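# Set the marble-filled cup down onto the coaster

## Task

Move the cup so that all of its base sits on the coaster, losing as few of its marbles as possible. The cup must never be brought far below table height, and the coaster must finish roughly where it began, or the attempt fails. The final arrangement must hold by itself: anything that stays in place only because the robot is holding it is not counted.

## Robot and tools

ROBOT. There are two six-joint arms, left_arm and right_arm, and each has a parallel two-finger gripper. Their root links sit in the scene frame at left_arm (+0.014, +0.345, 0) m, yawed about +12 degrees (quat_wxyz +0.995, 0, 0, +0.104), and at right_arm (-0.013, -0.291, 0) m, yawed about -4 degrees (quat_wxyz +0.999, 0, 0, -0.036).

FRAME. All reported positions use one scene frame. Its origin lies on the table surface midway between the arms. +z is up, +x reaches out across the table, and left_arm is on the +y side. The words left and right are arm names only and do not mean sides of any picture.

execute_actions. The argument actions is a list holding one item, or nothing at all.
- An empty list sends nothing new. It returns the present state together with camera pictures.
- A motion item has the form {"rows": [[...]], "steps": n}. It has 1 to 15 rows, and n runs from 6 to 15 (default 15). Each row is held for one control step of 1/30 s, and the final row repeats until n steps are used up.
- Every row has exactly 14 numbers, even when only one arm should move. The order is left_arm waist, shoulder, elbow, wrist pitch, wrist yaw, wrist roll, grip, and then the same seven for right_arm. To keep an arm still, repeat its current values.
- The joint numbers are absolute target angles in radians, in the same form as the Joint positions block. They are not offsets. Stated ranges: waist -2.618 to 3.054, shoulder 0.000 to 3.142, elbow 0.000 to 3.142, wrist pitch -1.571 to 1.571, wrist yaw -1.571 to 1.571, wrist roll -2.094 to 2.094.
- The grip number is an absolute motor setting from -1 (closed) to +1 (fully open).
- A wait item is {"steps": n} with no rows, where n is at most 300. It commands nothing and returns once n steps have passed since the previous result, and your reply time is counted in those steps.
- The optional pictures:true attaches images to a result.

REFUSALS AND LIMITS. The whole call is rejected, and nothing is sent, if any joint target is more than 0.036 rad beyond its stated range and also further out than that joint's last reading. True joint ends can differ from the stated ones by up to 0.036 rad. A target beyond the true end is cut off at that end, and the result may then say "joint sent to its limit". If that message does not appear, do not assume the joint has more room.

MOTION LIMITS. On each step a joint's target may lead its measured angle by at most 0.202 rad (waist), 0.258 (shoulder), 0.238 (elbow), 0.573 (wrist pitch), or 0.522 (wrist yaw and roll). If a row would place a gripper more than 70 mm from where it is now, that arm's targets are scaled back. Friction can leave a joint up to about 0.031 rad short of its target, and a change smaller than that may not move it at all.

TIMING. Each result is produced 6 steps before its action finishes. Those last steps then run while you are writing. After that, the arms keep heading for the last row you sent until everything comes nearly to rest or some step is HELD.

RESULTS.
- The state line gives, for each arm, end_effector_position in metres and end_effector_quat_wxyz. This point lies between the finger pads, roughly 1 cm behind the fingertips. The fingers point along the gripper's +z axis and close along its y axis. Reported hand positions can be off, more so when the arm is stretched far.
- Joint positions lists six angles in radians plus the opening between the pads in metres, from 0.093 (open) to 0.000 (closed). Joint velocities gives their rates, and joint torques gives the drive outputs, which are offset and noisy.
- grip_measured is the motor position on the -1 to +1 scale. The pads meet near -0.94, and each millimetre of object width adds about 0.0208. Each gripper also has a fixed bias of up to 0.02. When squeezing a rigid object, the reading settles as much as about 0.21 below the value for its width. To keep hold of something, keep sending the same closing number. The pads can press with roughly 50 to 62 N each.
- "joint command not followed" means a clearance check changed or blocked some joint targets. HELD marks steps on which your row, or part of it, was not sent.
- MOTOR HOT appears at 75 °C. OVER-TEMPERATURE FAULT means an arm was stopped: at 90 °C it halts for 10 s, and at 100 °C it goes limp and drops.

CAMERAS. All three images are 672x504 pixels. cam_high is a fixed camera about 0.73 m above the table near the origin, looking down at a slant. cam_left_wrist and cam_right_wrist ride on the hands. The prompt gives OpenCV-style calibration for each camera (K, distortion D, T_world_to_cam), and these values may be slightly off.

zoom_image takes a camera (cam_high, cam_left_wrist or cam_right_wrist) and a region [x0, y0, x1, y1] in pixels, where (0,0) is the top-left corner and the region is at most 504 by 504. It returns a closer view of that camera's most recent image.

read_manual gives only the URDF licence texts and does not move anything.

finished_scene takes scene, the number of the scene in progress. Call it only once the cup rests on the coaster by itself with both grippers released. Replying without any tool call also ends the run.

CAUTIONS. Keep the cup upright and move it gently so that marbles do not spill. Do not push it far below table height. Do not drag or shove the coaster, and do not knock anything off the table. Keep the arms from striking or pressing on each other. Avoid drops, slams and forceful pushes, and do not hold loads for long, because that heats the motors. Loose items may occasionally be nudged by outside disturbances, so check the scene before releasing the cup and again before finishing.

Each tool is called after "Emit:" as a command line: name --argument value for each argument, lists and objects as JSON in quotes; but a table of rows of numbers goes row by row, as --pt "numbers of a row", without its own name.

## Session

Emit:
execute_actions --actions '[]'

Scene clock: 0.00 s of 3960.00 s.
left_arm: end_effector_position=(+0.0478, +0.7100, +0.3644) grip_measured=+0.984 end_effector_quat_wxyz=(+0.520, -0.000, +0.816, +0.252) | right_arm: end_effector_position=(+0.3570, -0.3144, +0.4097) grip_measured=+0.990 end_effector_quat_wxyz=(+0.716, +0.025, +0.698, -0.018)
Joint positions: left_arm=[ 1.715  1.773  2.026 -1.547  1.218  1.728  0.092] | right_arm=[ 0.009  1.032  1.047  0.01  -0.001  0.011  0.093]
Joint velocities: left_arm=[-0.002 -0.002 -0.012  0.037 -0.051  0.066 -0.   ] | right_arm=[-0.022 -0.007  0.007 -0.022  0.007  0.007 -0.   ]
Joint torques (N m, as the arm reports them, + toward a larger angle): no reading
Motor temperatures (°C, as the motors report them): left_arm=[21 22 27 28 24 22] | right_arm=[24 26 25 21 24 24]
camera_calibration (this result's frames):
cam_left_wrist: T_world_to_cam=[[0.240345, -0.877538, -0.414924, 0.760358], [-0.792405, 0.0695144, -0.606021, 0.248861], [0.560649, 0.474442, -0.678658, -0.0304461], [0, 0, 0, 1]] pos_world=[0.0315196, 0.664389, 0.445643]
cam_right_wrist: T_world_to_cam=[[-0.0434613, -0.999054, -0.00171376, -0.295446], [-0.402956, 0.0190992, -0.91502, 0.563308], [0.914187, -0.0390774, -0.403404, -0.0907201], [0, 0, 0, 1]] pos_world=[0.297083, -0.30947, 0.478335]

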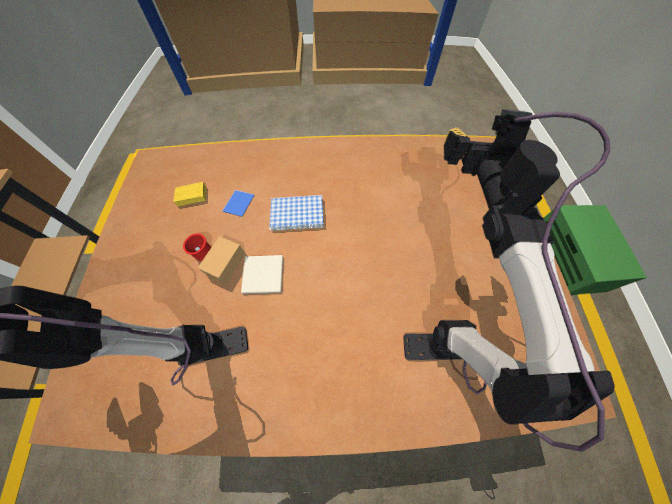

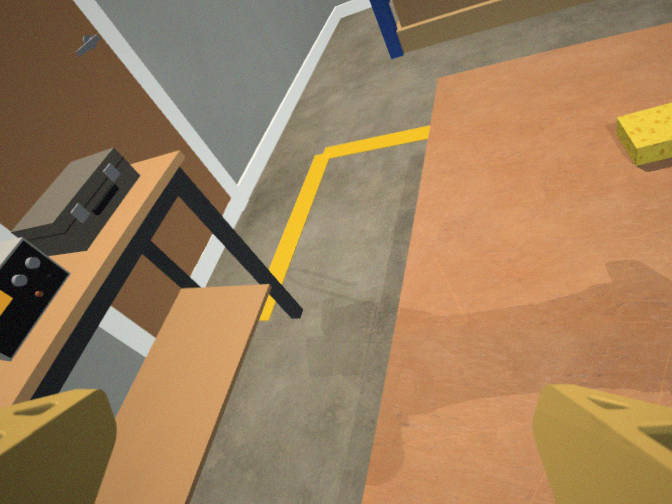

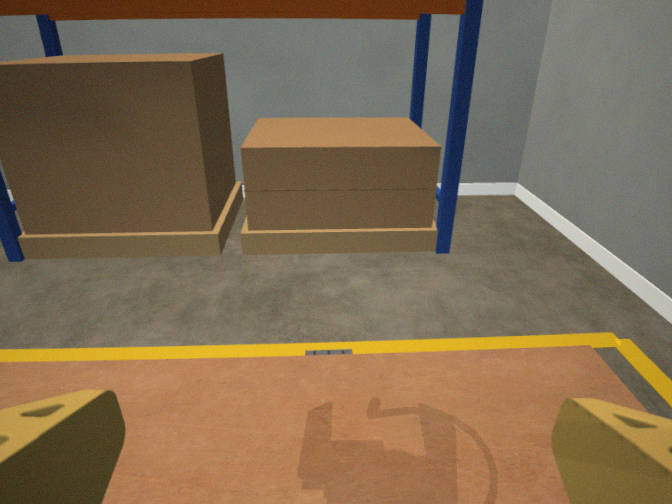

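Emit:
zoom_image --camera "cam_high" --region '[160, 170, 340, 305]'

Emit:
zoom_image --camera "cam_high" --region '[175, 222, 295, 302]'

Region (160, 170, 340, 305) of cam_high's 672x504 image, scaled by 2.800, with more detail than that image has; it fills the top 378 rows of this view, and the rest is white.

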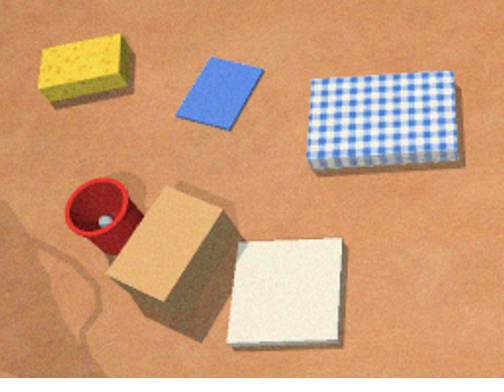

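Region (175, 222, 295, 302) of cam_high's 672x504 image, scaled by 4.200, with more detail than that image has.

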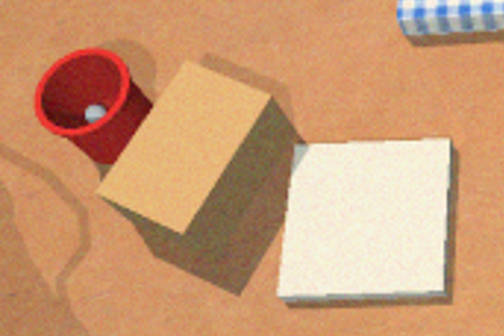

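Emit:
zoom_image --camera "cam_high" --region '[190, 228, 260, 298]'

Emit:
zoom_image --camera "cam_high" --region '[176, 226, 226, 276]'

Region (190, 228, 260, 298) of cam_high's 672x504 image, scaled by 7.200, with more detail than that image has.

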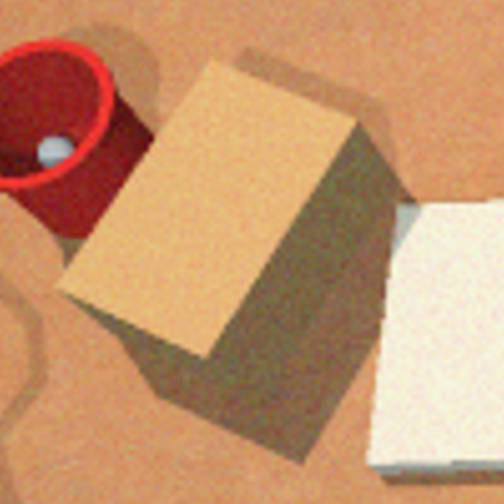

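Region (176, 226, 226, 276) of cam_high's 672x504 image, scaled by 10.080, with more detail than that image has.

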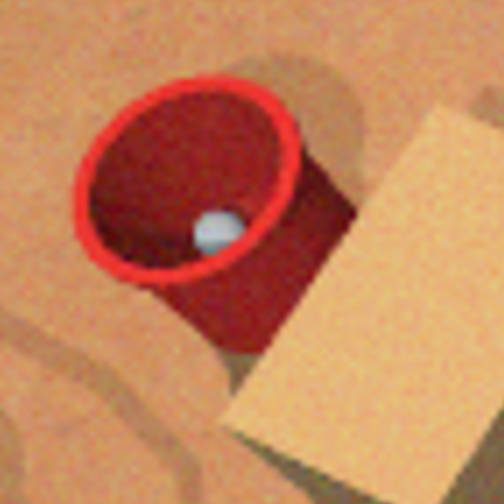

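Emit:
zoom_image --camera "cam_left_wrist" --region '[60, 360, 340, 504]'

Emit:
zoom_image --camera "cam_left_wrist" --region '[392, 360, 672, 504]'

Region (60, 360, 340, 504) of cam_left_wrist's 672x504 image, scaled by 1.800, with more detail than that image has; it fills the top 259 rows of this view, and the rest is white.

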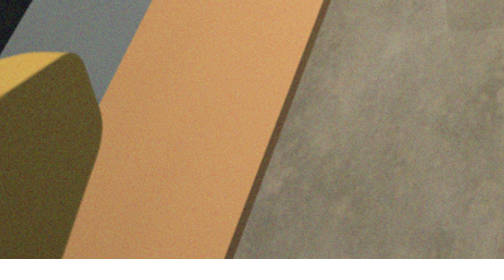

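Region (392, 360, 672, 504) of cam_left_wrist's 672x504 image, scaled by 1.800, with more detail than that image has; it fills the top 259 rows of this view, and the rest is white.

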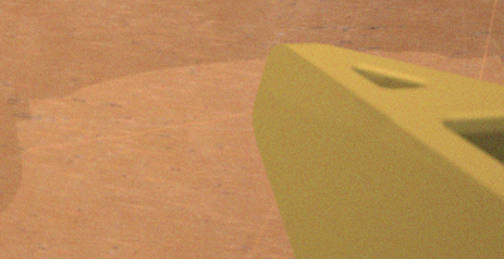

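Emit:
execute_actions --actions '[{"rows":[[1.7148,1.773,2.0259,-1.5446,1.2031,1.6965,1,0.009,1.032,1.047,0.01,-0.001,0.011,1],[1.7125,1.773,2.0253,-1.5425,1.1896,1.6681,1,0.009,1.032,1.047,0.01,-0.001,0.011,1],[1.7064,1.7729,2.0235,-1.5395,1.1705,1.6281,1,0.009,1.032,1.047,0.01,-0.001,0.011,1],[1.6948,1.7727,2.0201,-1.5356,1.1458,1.576,1,0.009,1.032,1.047,0.01,-0.001,0.011,1],[1.6765,1.7725,2.0147,-1.5309,1.1156,1.5123,1,0.009,1.032,1.047,0.01,-0.001,0.011,1],[1.6508,1.7721,2.0072,-1.5253,1.0804,1.4381,1,0.009,1.032,1.047,0.01,-0.001,0.011,1],[1.6174,1.7716,1.9974,-1.5191,1.0411,1.3555,1,0.009,1.032,1.047,0.01,-0.001,0.011,1],[1.5764,1.7711,1.9854,-1.5125,0.9991,1.2669,1,0.009,1.032,1.047,0.01,-0.001,0.011,1],[1.5288,1.7704,1.9714,-1.5056,0.9555,1.1751,1,0.009,1.032,1.047,0.01,-0.001,0.011,1],[1.4758,1.7697,1.9558,-1.4988,0.9118,1.083,1,0.009,1.032,1.047,0.01,-0.001,0.011,1],[1.4189,1.7689,1.9391,-1.4919,0.868,0.9909,1,0.009,1.032,1.047,0.01,-0.001,0.011,1],[1.3599,1.7681,1.9219,-1.485,0.8242,0.8987,1,0.009,1.032,1.047,0.01,-0.001,0.011,1],[1.3008,1.7673,1.9045,-1.4781,0.7805,0.8066,1,0.009,1.032,1.047,0.01,-0.001,0.011,1],[1.2416,1.7664,1.8871,-1.4712,0.7367,0.7144,1,0.009,1.032,1.047,0.01,-0.001,0.011,1],[1.1824,1.7656,1.8698,-1.4643,0.693,0.6223,1,0.009,1.032,1.047,0.01,-0.001,0.011,1]],"steps":15}]' --pictures false

Emit:
execute_actions --actions '[{"rows":[[1.1232,1.7648,1.8524,-1.4574,0.6492,0.5301,1,0.009,1.032,1.047,0.01,-0.001,0.011,1],[1.064,1.764,1.8351,-1.4505,0.6055,0.438,1,0.009,1.032,1.047,0.01,-0.001,0.011,1],[1.0049,1.7631,1.8177,-1.4436,0.5618,0.3459,1,0.009,1.032,1.047,0.01,-0.001,0.011,1],[0.9457,1.7623,1.8004,-1.4367,0.518,0.2537,1,0.009,1.032,1.047,0.01,-0.001,0.011,1],[0.8865,1.7615,1.783,-1.4298,0.4743,0.1616,1,0.009,1.032,1.047,0.01,-0.001,0.011,1],[0.8273,1.7607,1.7656,-1.4229,0.4305,0.0694,1,0.009,1.032,1.047,0.01,-0.001,0.011,1],[0.7681,1.7599,1.7483,-1.416,0.3868,-0.0227,1,0.009,1.032,1.047,0.01,-0.001,0.011,1],[0.709,1.759,1.7309,-1.4091,0.343,-0.1149,1,0.009,1.032,1.047,0.01,-0.001,0.011,1],[0.6498,1.7582,1.7136,-1.4023,0.2993,-0.207,1,0.009,1.032,1.047,0.01,-0.001,0.011,1],[0.5906,1.7574,1.6962,-1.3954,0.2555,-0.2991,1,0.009,1.032,1.047,0.01,-0.001,0.011,1],[0.5314,1.7566,1.6789,-1.3885,0.2119,-0.3909,1,0.009,1.032,1.047,0.01,-0.001,0.011,1],[0.4723,1.7558,1.6615,-1.3819,0.1699,-0.4795,1,0.009,1.032,1.047,0.01,-0.001,0.011,1],[0.4131,1.7549,1.6441,-1.3757,0.1306,-0.5622,1,0.009,1.032,1.047,0.01,-0.001,0.011,1],[0.3541,1.7541,1.6269,-1.3701,0.0954,-0.6363,1,0.009,1.032,1.047,0.01,-0.001,0.011,1],[0.2972,1.7533,1.6102,-1.3654,0.0652,-0.7,1,0.009,1.032,1.047,0.01,-0.001,0.011,1]],"steps":15}]' --pictures false

Emit:
execute_actions --actions '[{"rows":[[0.2441,1.7526,1.5946,-1.3615,0.0405,-0.7521,1,0.009,1.032,1.047,0.01,-0.001,0.011,1],[0.1966,1.7519,1.5806,-1.3585,0.0214,-0.7921,1,0.009,1.032,1.047,0.01,-0.001,0.011,1],[0.1556,1.7514,1.5686,-1.3564,0.0079,-0.8205,1,0.009,1.032,1.047,0.01,-0.001,0.011,1],[0.1222,1.7509,1.5588,-1.355,-0.0006,-0.8386,1,0.009,1.032,1.047,0.01,-0.001,0.011,1],[0.0965,1.7505,1.5513,-1.3543,-0.0052,-0.8481,1,0.009,1.032,1.047,0.01,-0.001,0.011,1],[0.0782,1.7503,1.5459,-1.354,-0.0068,-0.8516,1,0.009,1.032,1.047,0.01,-0.001,0.011,1],[0.0666,1.7501,1.5425,-1.354,-0.007,-0.852,1,0.009,1.032,1.047,0.01,-0.001,0.011,1],[0.0605,1.75,1.5407,-1.354,-0.007,-0.852,1,0.009,1.032,1.047,0.01,-0.001,0.011,1],[0.0582,1.75,1.5401,-1.354,-0.007,-0.852,1,0.009,1.032,1.047,0.01,-0.001,0.011,1],[0.058,1.75,1.54,-1.354,-0.007,-0.852,1,0.009,1.032,1.047,0.01,-0.001,0.011,1]],"steps":10}]' --pictures false

Emit:
execute_actions --actions '[{"rows":[[0.058,1.75,1.54,-1.354,-0.007,-0.852,1,0.009,1.032,1.047,0.01,-0.001,0.011,1]],"steps":10}]' --pictures true

Scene clock: 14.70 s of 3960.00 s.
left_arm: end_effector_position=(+0.0715, +0.7112, +0.3436) grip_measured=+0.984 end_effector_quat_wxyz=(+0.504, -0.086, +0.845, +0.158) | right_arm: end_effector_position=(+0.3570, -0.3144, +0.4097) grip_measured=+0.990 end_effector_quat_wxyz=(+0.716, +0.025, +0.698, -0.018)
Joint positions: left_arm=[ 1.621  1.773  2.016 -1.524  1.09   1.449  0.092] | right_arm=[ 0.009  1.032  1.047  0.01  -0.001  0.011  0.093]
Joint velocities: left_arm=[-1.057  0.012 -0.222  0.095 -0.872 -1.853 -0.001] | right_arm=[-0.007 -0.002  0.007  0.081  0.007  0.081  0.   ]
Joint torques (N m, as the arm reports them, + toward a larger angle): left_arm=[-1.59 -7.93  4.56  0.78  0.72 -0.15] | right_arm=[ 0.12 -3.54  9.2   2.07 -0.07  0.  ]
Motor temperatures (°C, as the motors report them): left_arm=[21 26 28 28 24 22] | right_arm=[24 26 28 25 24 24]
Steps of this call (steps 1 to 90: nothing new was sent; then 11.40 s passed at rest; steps 91 to 99: the first 9 steps of this action). Readings (joint positions):
91: left_arm=[1.715 1.773 2.026 -1.547 1.217 1.725] | right_arm=[0.009 1.032 1.047 0.010 -0.001 0.011]
92: left_arm=[1.715 1.773 2.026 -1.547 1.214 1.716] | right_arm=[0.009 1.032 1.047 0.010 -0.001 0.011]
94: left_arm=[1.714 1.773 2.026 -1.546 1.199 1.680] | right_arm=[0.009 1.032 1.047 0.010 -0.001 0.011]
98: left_arm=[1.655 1.773 2.023 -1.530 1.119 1.511] | right_arm=[0.009 1.032 1.047 0.010 -0.001 0.011]
99: the state above

Scene clock: 15.20 s of 3960.00 s.
left_arm: end_effector_position=(+0.2790, +0.5849, +0.2088) grip_measured=+0.985 end_effector_quat_wxyz=(+0.186, -0.352, +0.902, -0.168) | right_arm: end_effector_position=(+0.3570, -0.3144, +0.4097) grip_measured=+0.990 end_effector_quat_wxyz=(+0.716, +0.025, +0.698, -0.018)
Joint positions: left_arm=[ 0.751  1.773  1.762 -1.422  0.489  0.18   0.092] | right_arm=[ 0.009  1.032  1.047  0.01  -0.001  0.011  0.093]
Joint velocities: left_arm=[-1.643 -0.002 -0.481  0.227 -1.267 -2.601  0.   ] | right_arm=[ 0.007 -0.022 -0.012  0.022 -0.037  0.037  0.001]
Joint torques (N m, as the arm reports them, + toward a larger angle): left_arm=[ 0.26 -9.25  6.14  0.63  0.47 -0.07] | right_arm=[ 0.21 -3.55  9.25  2.08 -0.05  0.  ]
Motor temperatures (°C, as the motors report them): left_arm=[21 26 28 28 24 22] | right_arm=[24 26 28 25 24 24]
Steps of this call (steps 1 to 6: the last 6 steps of your previous action; steps 7 to 15: the first 9 steps of this action). Readings (joint positions):
7: left_arm=[1.227 1.773 1.900 -1.475 0.828 0.897] | right_arm=[0.009 1.032 1.047 0.010 -0.001 0.011]
8: left_arm=[1.166 1.773 1.883 -1.469 0.788 0.810] | right_arm=[0.009 1.032 1.047 0.010 -0.001 0.011]
10: left_arm=[1.046 1.773 1.848 -1.456 0.704 0.633] | right_arm=[0.009 1.032 1.047 0.010 -0.001 0.011]
14: left_arm=[0.810 1.773 1.780 -1.429 0.533 0.272] | right_arm=[0.009 1.032 1.047 0.010 -0.001 0.011]
15: the state above

Scene clock: 15.53 s of 3960.00 s.
left_arm: end_effector_position=(+0.3277, +0.4533, +0.1472) grip_measured=+0.985 end_effector_quat_wxyz=(+0.008, -0.480, +0.875, -0.058) | right_arm: end_effector_position=(+0.3570, -0.3144, +0.4097) grip_measured=+0.990 end_effector_quat_wxyz=(+0.716, +0.025, +0.698, -0.018)
Joint positions: left_arm=[ 0.184  1.773  1.598 -1.366  0.114 -0.614  0.092] | right_arm=[ 0.009  1.032  1.047  0.01  -0.001  0.011  0.093]
Joint velocities: left_arm=[-1.258  0.007 -0.369  0.022 -0.711 -1.385 -0.002] | right_arm=[-0.012 -0.002 -0.017 -0.007 -0.051  0.022 -0.   ]
Joint torques (N m, as the arm reports them, + toward a larger angle): left_arm=[ 1.43 -9.72  6.26  0.52 -0.04 -0.15] | right_arm=[ 0.15 -3.54  9.3   2.08 -0.05  0.  ]
Motor temperatures (°C, as the motors report them): left_arm=[21 26 28 28 24 22] | right_arm=[24 26 28 25 24 24]
Steps of this call (steps 1 to 6: the last 6 steps of your previous action; steps 7 to 10: the first 4 steps of this action). Readings (joint positions):
7: left_arm=[0.338 1.773 1.642 -1.377 0.199 -0.429] | right_arm=[0.009 1.032 1.047 0.010 -0.001 0.011]
8: left_arm=[0.283 1.773 1.626 -1.372 0.167 -0.499] | right_arm=[0.009 1.032 1.047 0.010 -0.001 0.011]
10: the state above

Scene clock: 15.87 s of 3960.00 s.
left_arm: end_effector_position=(+0.3271, +0.4265, +0.1367) grip_measured=+0.985 end_effector_quat_wxyz=(-0.004, -0.515, +0.857, -0.007) | right_arm: end_effector_position=(+0.3570, -0.3144, +0.4097) grip_measured=+0.990 end_effector_quat_wxyz=(+0.716, +0.025, +0.698, -0.018)
Joint positions: left_arm=[ 0.057  1.773  1.561 -1.363  0.016 -0.819  0.092] | right_arm=[ 0.009  1.032  1.047  0.01  -0.001  0.011  0.093]
Joint velocities: left_arm=[ 0.002 -0.017 -0.022  0.022 -0.081 -0.227  0.   ] | right_arm=[-0.002 -0.007 -0.007 -0.037 -0.007  0.066  0.   ]
Joint torques (N m, as the arm reports them, + toward a larger angle): left_arm=[ 0.44 -9.74  5.88  0.49 -0.03 -0.17] | right_arm=[ 0.17 -3.53  9.24  2.08 -0.06  0.01]
Motor temperatures (°C, as the motors report them): left_arm=[21 26 28 28 24 22] | right_arm=[24 26 28 25 24 24]
Steps of this call (steps 1 to 6: the last 6 steps of your previous action; steps 7 to 10: the first 4 steps of this action). Readings (joint positions):
7: left_arm=[0.057 1.773 1.561 -1.364 0.033 -0.794] | right_arm=[0.009 1.032 1.047 0.010 -0.001 0.011]
8: left_arm=[0.057 1.773 1.561 -1.364 0.025 -0.804] | right_arm=[0.009 1.032 1.047 0.010 -0.001 0.011]
10: the state above
camera_calibration (this result's frames):
cam_left_wrist: T_world_to_cam=[[0.877414, -0.478952, 0.0273825, -0.08889], [-0.437513, -0.775474, 0.455216, 0.451152], [-0.196792, -0.411393, -0.88996, 0.447412], [0, 0, 0, 1]] pos_world=[0.363425, 0.491345, 0.195241]
cam_right_wrist: T_world_to_cam=[[-0.0434613, -0.999054, -0.00171376, -0.295446], [-0.402956, 0.0190992, -0.91502, 0.563308], [0.914187, -0.0390774, -0.403404, -0.0907201], [0, 0, 0, 1]] pos_world=[0.297083, -0.30947, 0.478335]

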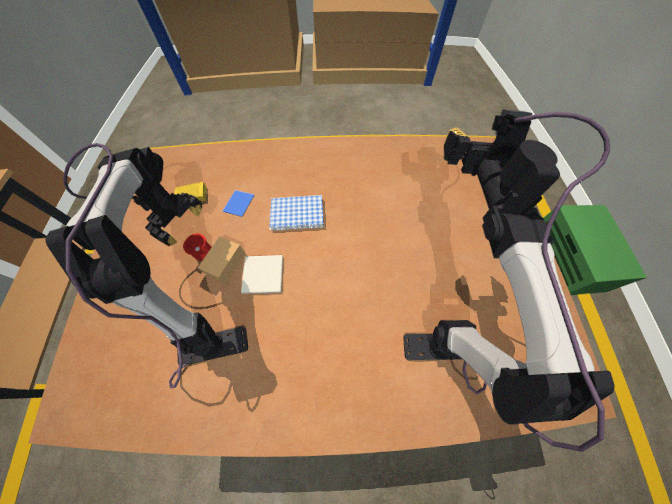

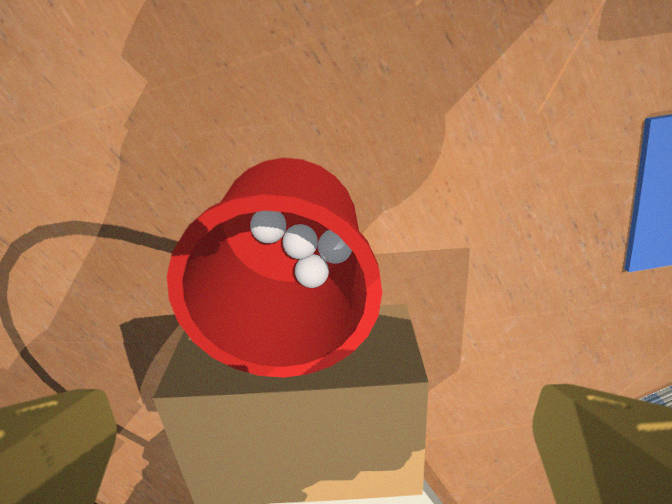

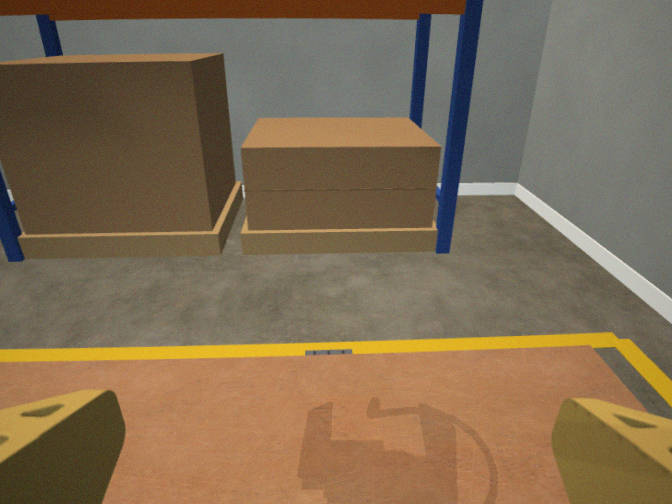

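Emit:
execute_actions --actions '[{"rows":[[0.058,1.747,1.5328,-1.3464,-0.007,-0.852,1,0.009,1.032,1.047,0.01,-0.001,0.011,1],[0.058,1.744,1.5239,-1.3379,-0.007,-0.852,1,0.009,1.032,1.047,0.01,-0.001,0.011,1],[0.058,1.741,1.5105,-1.3273,-0.007,-0.852,1,0.009,1.032,1.047,0.01,-0.001,0.011,1],[0.058,1.738,1.4937,-1.3153,-0.007,-0.852,1,0.009,1.032,1.047,0.01,-0.001,0.011,1],[0.058,1.735,1.4746,-1.3026,-0.007,-0.852,1,0.009,1.032,1.047,0.01,-0.001,0.011,1],[0.058,1.732,1.4544,-1.2898,-0.007,-0.852,1,0.009,1.032,1.047,0.01,-0.001,0.011,1],[0.058,1.729,1.4342,-1.2778,-0.007,-0.852,1,0.009,1.032,1.047,0.01,-0.001,0.011,1],[0.058,1.727,1.4151,-1.2672,-0.007,-0.852,1,0.009,1.032,1.047,0.01,-0.001,0.011,1],[0.058,1.725,1.3983,-1.2587,-0.007,-0.852,1,0.009,1.032,1.047,0.01,-0.001,0.011,1],[0.058,1.724,1.3849,-1.2531,-0.007,-0.852,1,0.009,1.032,1.047,0.01,-0.001,0.011,1],[0.058,1.724,1.376,-1.2511,-0.007,-0.852,1,0.009,1.032,1.047,0.01,-0.001,0.011,1],[0.058,1.724,1.3728,-1.2511,-0.007,-0.852,1,0.009,1.032,1.047,0.01,-0.001,0.011,1]],"steps":12}]' --pictures false

Emit:
execute_actions --actions '[{"rows":[[0.058,1.724,1.3728,-1.2511,-0.007,-0.852,1,0.009,1.032,1.047,0.01,-0.001,0.011,1]],"steps":10}]' --pictures true

Scene clock: 21.90 s of 3960.00 s.
left_arm: end_effector_position=(+0.3222, +0.4280, +0.1311) grip_measured=+0.985 end_effector_quat_wxyz=(+0.002, -0.526, +0.851, -0.000) | right_arm: end_effector_position=(+0.3570, -0.3144, +0.4097) grip_measured=+0.990 end_effector_quat_wxyz=(+0.716, +0.025, +0.698, -0.018)
Joint positions: left_arm=[ 0.057  1.748  1.509 -1.328 -0.    -0.843  0.092] | right_arm=[ 0.009  1.032  1.047  0.01  -0.001  0.011  0.093]
Joint velocities: left_arm=[ 0.012 -0.173 -0.491  0.212 -0.066  0.022  0.   ] | right_arm=[-0.017 -0.012 -0.007  0.007 -0.037  0.007  0.   ]
Joint torques (N m, as the arm reports them, + toward a larger angle): left_arm=[ 0.47 -8.38  5.54  0.44 -0.07 -0.18] | right_arm=[ 0.15 -3.46  9.19  2.08 -0.04 -0.02]
Motor temperatures (°C, as the motors report them): left_arm=[21 28 28 28 24 22] | right_arm=[24 26 29 26 24 24]
Steps of this call (steps 1 to 6: the last 6 steps of your previous action; steps 7 to 30: the robot went on to your last target; steps 31 to 90: nothing new was sent; then 2.83 s passed at rest; steps 91 to 96: the first 6 steps of this action). Readings (joint positions):
91: left_arm=[0.057 1.773 1.561 -1.361 -0.000 -0.843] | right_arm=[0.009 1.032 1.047 0.010 -0.001 0.011]
92: left_arm=[0.057 1.771 1.557 -1.356 -0.000 -0.843] | right_arm=[0.009 1.032 1.047 0.010 -0.001 0.011]
94: left_arm=[0.057 1.760 1.539 -1.343 -0.000 -0.843] | right_arm=[0.009 1.032 1.047 0.010 -0.001 0.011]
96: the state above

Scene clock: 22.23 s of 3960.00 s.
left_arm: end_effector_position=(+0.3053, +0.4235, +0.1046) grip_measured=+0.985 end_effector_quat_wxyz=(-0.025, -0.526, +0.850, +0.008) | right_arm: end_effector_position=(+0.3570, -0.3144, +0.4097) grip_measured=+0.990 end_effector_quat_wxyz=(+0.716, +0.025, +0.698, -0.018)
Joint positions: left_arm=[ 0.057  1.738  1.39  -1.274 -0.    -0.843  0.092] | right_arm=[ 0.009  1.032  1.047  0.01  -0.001  0.011  0.093]
Joint velocities: left_arm=[-0.007  0.007 -0.002  0.022  0.037  0.022 -0.001] | right_arm=[ 0.012  0.007 -0.002  0.022  0.066  0.051  0.   ]
Joint torques (N m, as the arm reports them, + toward a larger angle): left_arm=[ 0.46 -8.67  6.05  0.38 -0.07 -0.17] | right_arm=[ 0.15 -3.54  9.26  2.08 -0.04  0.  ]
Motor temperatures (°C, as the motors report them): left_arm=[21 28 28 28 24 22] | right_arm=[24 26 29 26 24 24]
Steps of this call (steps 1 to 6: the last 6 steps of your previous action; steps 7 to 10: the first 4 steps of this action). Readings (joint positions):
7: left_arm=[0.057 1.738 1.396 -1.281 -0.000 -0.843] | right_arm=[0.009 1.032 1.047 0.010 -0.001 0.011]
8: left_arm=[0.057 1.738 1.391 -1.279 -0.000 -0.843] | right_arm=[0.009 1.032 1.047 0.010 -0.001 0.011]
10: the state above
camera_calibration (this result's frames):
cam_left_wrist: T_world_to_cam=[[0.889013, -0.457489, -0.0189687, -0.0780693], [-0.395284, -0.787725, 0.472483, 0.444403], [-0.231098, -0.412546, -0.881136, 0.423361], [0, 0, 0, 1]] pos_world=[0.342908, 0.489007, 0.161585]
cam_right_wrist: T_world_to_cam=[[-0.0434613, -0.999054, -0.00171376, -0.295446], [-0.402956, 0.0190992, -0.91502, 0.563308], [0.914187, -0.0390774, -0.403404, -0.0907201], [0, 0, 0, 1]] pos_world=[0.297083, -0.30947, 0.478335]

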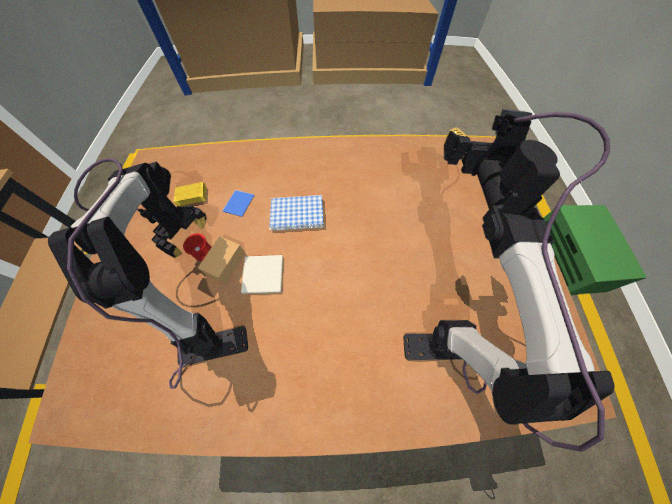

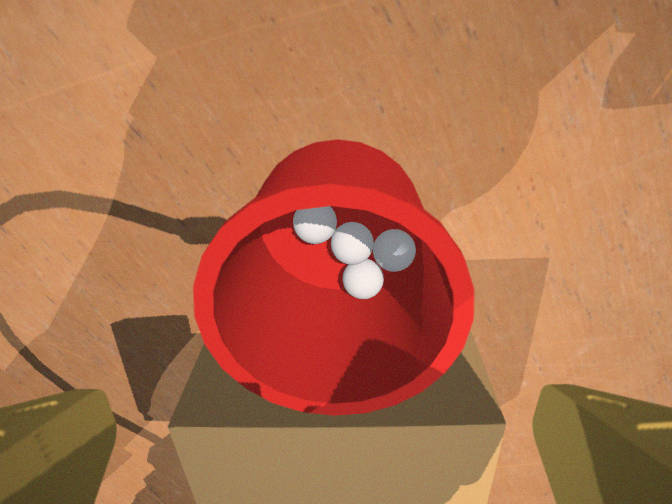

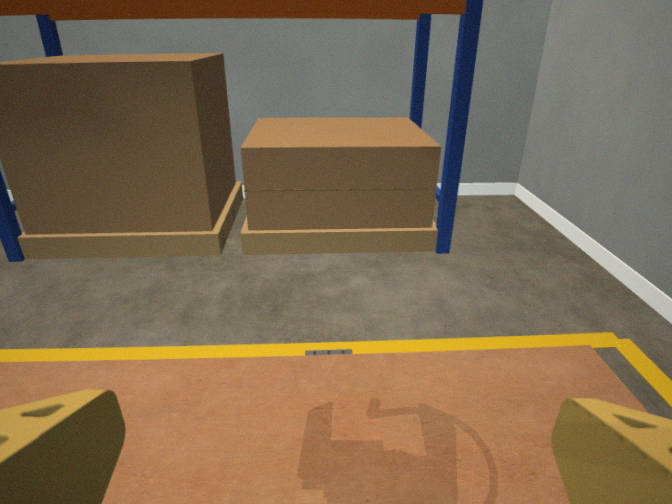

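Emit:
execute_actions --actions '[]'

Scene clock: 28.17 s of 3960.00 s.
left_arm: end_effector_position=(+0.3089, +0.4245, +0.1044) grip_measured=+0.985 end_effector_quat_wxyz=(-0.017, -0.526, +0.850, +0.005) | right_arm: end_effector_position=(+0.3570, -0.3144, +0.4097) grip_measured=+0.990 end_effector_quat_wxyz=(+0.716, +0.025, +0.698, -0.018)
Joint positions: left_arm=[ 0.057  1.738  1.39  -1.259 -0.    -0.843  0.092] | right_arm=[ 0.009  1.032  1.047  0.01  -0.001  0.011  0.093]
Joint velocities: left_arm=[-0.007  0.007 -0.012 -0.051 -0.007 -0.007 -0.001] | right_arm=[ 0.012 -0.012 -0.002 -0.037  0.037  0.066 -0.   ]
Joint torques (N m, as the arm reports them, + toward a larger angle): left_arm=[ 0.46 -8.74  6.07  0.42 -0.06 -0.17] | right_arm=[ 0.16 -3.51  9.27  2.09 -0.05 -0.01]
Motor temperatures (°C, as the motors report them): left_arm=[21 30 28 28 24 22] | right_arm=[24 26 30 27 24 24]
Kept back: nothing.
Steps of this call (steps 1 to 6: the last 6 steps of your previous action; steps 7 to 30: the robot went on to your last target; steps 31 to 90: nothing new was sent; then 2.93 s passed at rest). Readings (joint positions):
1: left_arm=[0.057 1.738 1.390 -1.271 -0.000 -0.843] | right_arm=[0.009 1.032 1.047 0.010 -0.001 0.011]
2: left_arm=[0.057 1.738 1.390 -1.268 -0.000 -0.843] | right_arm=[0.009 1.032 1.047 0.010 -0.001 0.011]
4: left_arm=[0.057 1.738 1.390 -1.264 -0.000 -0.843] | right_arm=[0.009 1.032 1.047 0.010 -0.001 0.011]
8: left_arm=[0.057 1.738 1.390 -1.261 -0.000 -0.843] | right_arm=[0.009 1.032 1.047 0.010 -0.001 0.011]
90: the state above
All arms were judged still, so your last target was given up. Only a new action makes them travel on or press farther. Fingers that are still opening or closing keep moving.
camera_calibration (this result's frames):
cam_left_wrist: T_world_to_cam=[[0.889209, -0.457436, -0.00769356, -0.0820631], [-0.402178, -0.789588, 0.463469, 0.450512], [-0.218082, -0.409027, -0.88608, 0.419443], [0, 0, 0, 1]] pos_world=[0.34563, 0.489743, 0.16223]
cam_right_wrist: T_world_to_cam=[[-0.0434613, -0.999054, -0.00171376, -0.295446], [-0.402956, 0.0190992, -0.91502, 0.563308], [0.914187, -0.0390774, -0.403404, -0.0907201], [0, 0, 0, 1]] pos_world=[0.297083, -0.30947, 0.478335]

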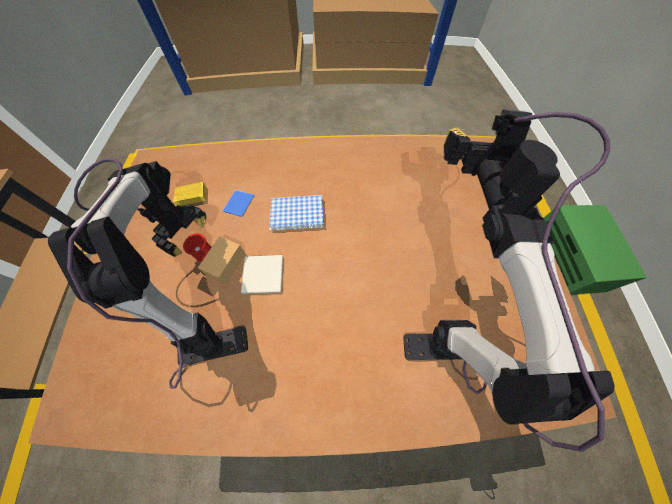

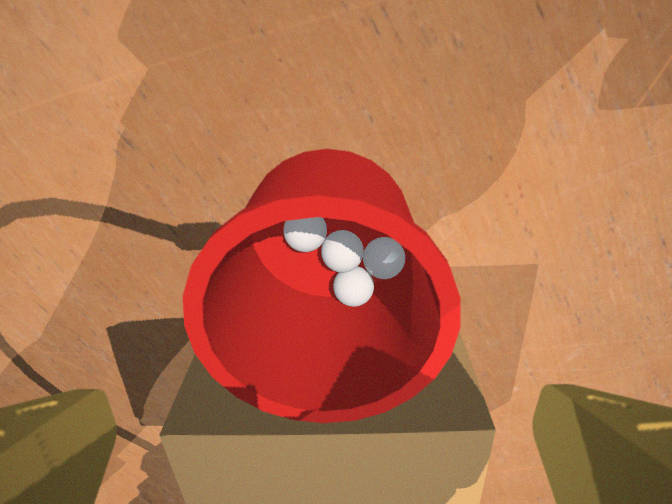

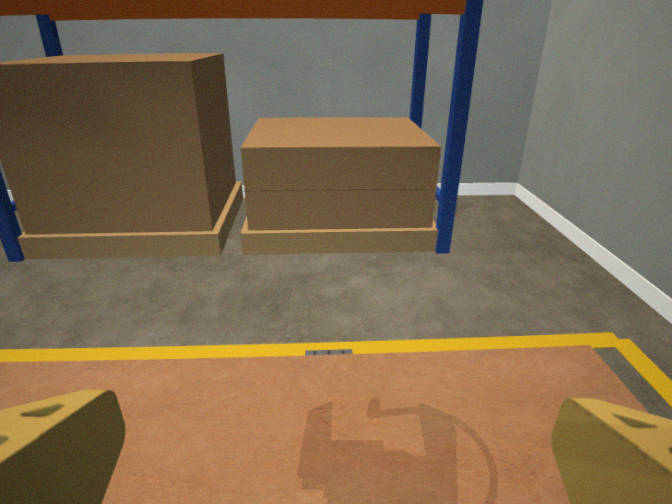

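Emit:
zoom_image --camera "cam_high" --region '[160, 190, 320, 310]'

Region (160, 190, 320, 310) of cam_high's 672x504 image, scaled by 3.150, with more detail than that image has; it fills the top 378 rows of this view, and the rest is white.

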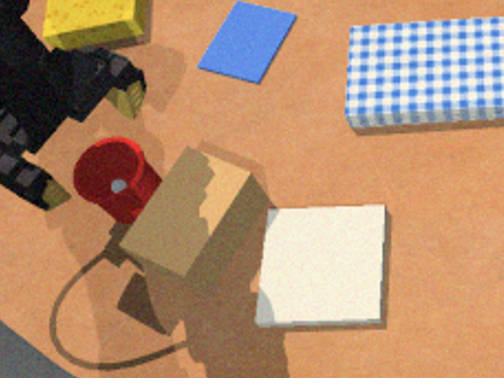

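Emit:
execute_actions --actions '[]'

Scene clock: 48.53 s of 3960.00 s.
left_arm: end_effector_position=(+0.3089, +0.4245, +0.1044) grip_measured=+0.985 end_effector_quat_wxyz=(-0.017, -0.526, +0.850, +0.005) | right_arm: end_effector_position=(+0.3570, -0.3144, +0.4097) grip_measured=+0.990 end_effector_quat_wxyz=(+0.716, +0.025, +0.698, -0.018)
Joint positions: left_arm=[ 0.057  1.738  1.39  -1.259 -0.    -0.843  0.092] | right_arm=[ 0.009  1.032  1.047  0.01  -0.001  0.011  0.093]
Joint velocities: left_arm=[-0.012 -0.017  0.007 -0.007 -0.066 -0.051  0.001] | right_arm=[ 0.007 -0.007  0.002  0.037 -0.037  0.022 -0.001]
Joint torques (N m, as the arm reports them, + toward a larger angle): left_arm=[ 0.47 -8.75  6.05  0.42 -0.06 -0.18] | right_arm=[ 0.18 -3.55  9.25  2.07 -0.05  0.  ]
Motor temperatures (°C, as the motors report them): left_arm=[21 33 29 27 24 22] | right_arm=[24 26 32 29 24 24]
Kept back: nothing.
Steps of this call (steps 1 to 90: nothing new was sent; then 17.37 s passed at rest). Readings (joint positions):
1: left_arm=[0.057 1.738 1.390 -1.259 -0.000 -0.843] | right_arm=[0.009 1.032 1.047 0.010 -0.001 0.011]
2: left_arm=[0.057 1.738 1.390 -1.259 -0.000 -0.843] | right_arm=[0.009 1.032 1.047 0.010 -0.001 0.011]
4: left_arm=[0.057 1.738 1.390 -1.259 -0.000 -0.843] | right_arm=[0.009 1.032 1.047 0.010 -0.001 0.011]
8: left_arm=[0.057 1.738 1.390 -1.259 -0.000 -0.843] | right_arm=[0.009 1.032 1.047 0.010 -0.001 0.011]
90: the state above
camera_calibration (this result's frames):
cam_left_wrist: T_world_to_cam=[[0.889209, -0.457436, -0.00769356, -0.0820631], [-0.402178, -0.789588, 0.463469, 0.450512], [-0.218082, -0.409027, -0.88608, 0.419443], [0, 0, 0, 1]] pos_world=[0.34563, 0.489743, 0.16223]
cam_right_wrist: T_world_to_cam=[[-0.0434613, -0.999054, -0.00171376, -0.295446], [-0.402956, 0.0190992, -0.91502, 0.563308], [0.914187, -0.0390774, -0.403404, -0.0907201], [0, 0, 0, 1]] pos_world=[0.297083, -0.30947, 0.478335]

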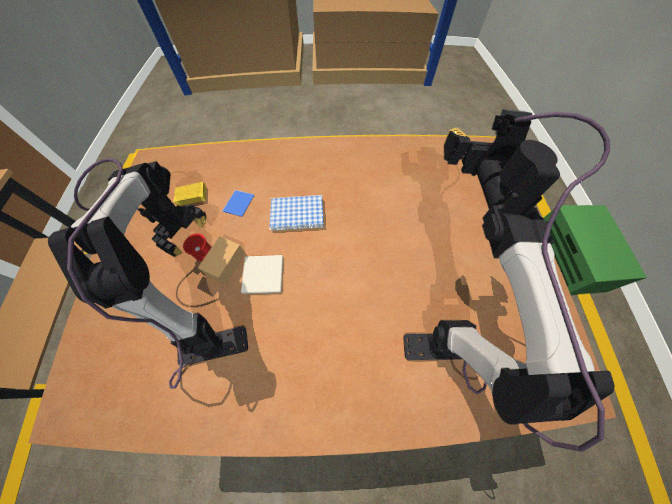

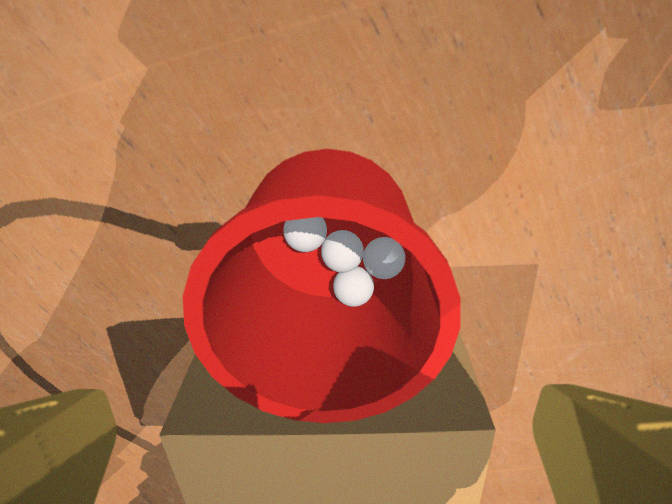

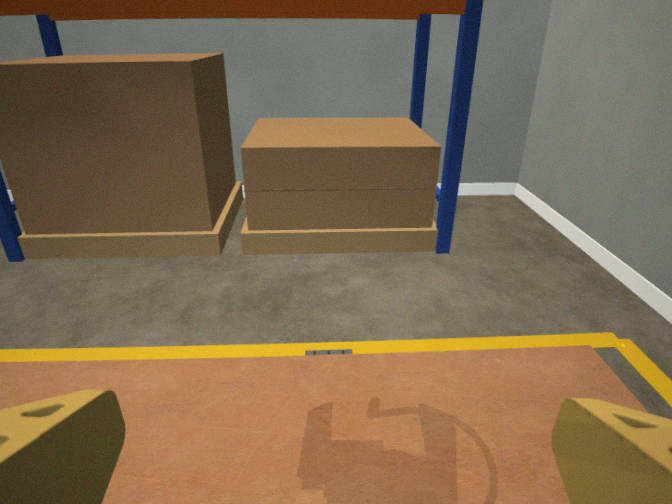

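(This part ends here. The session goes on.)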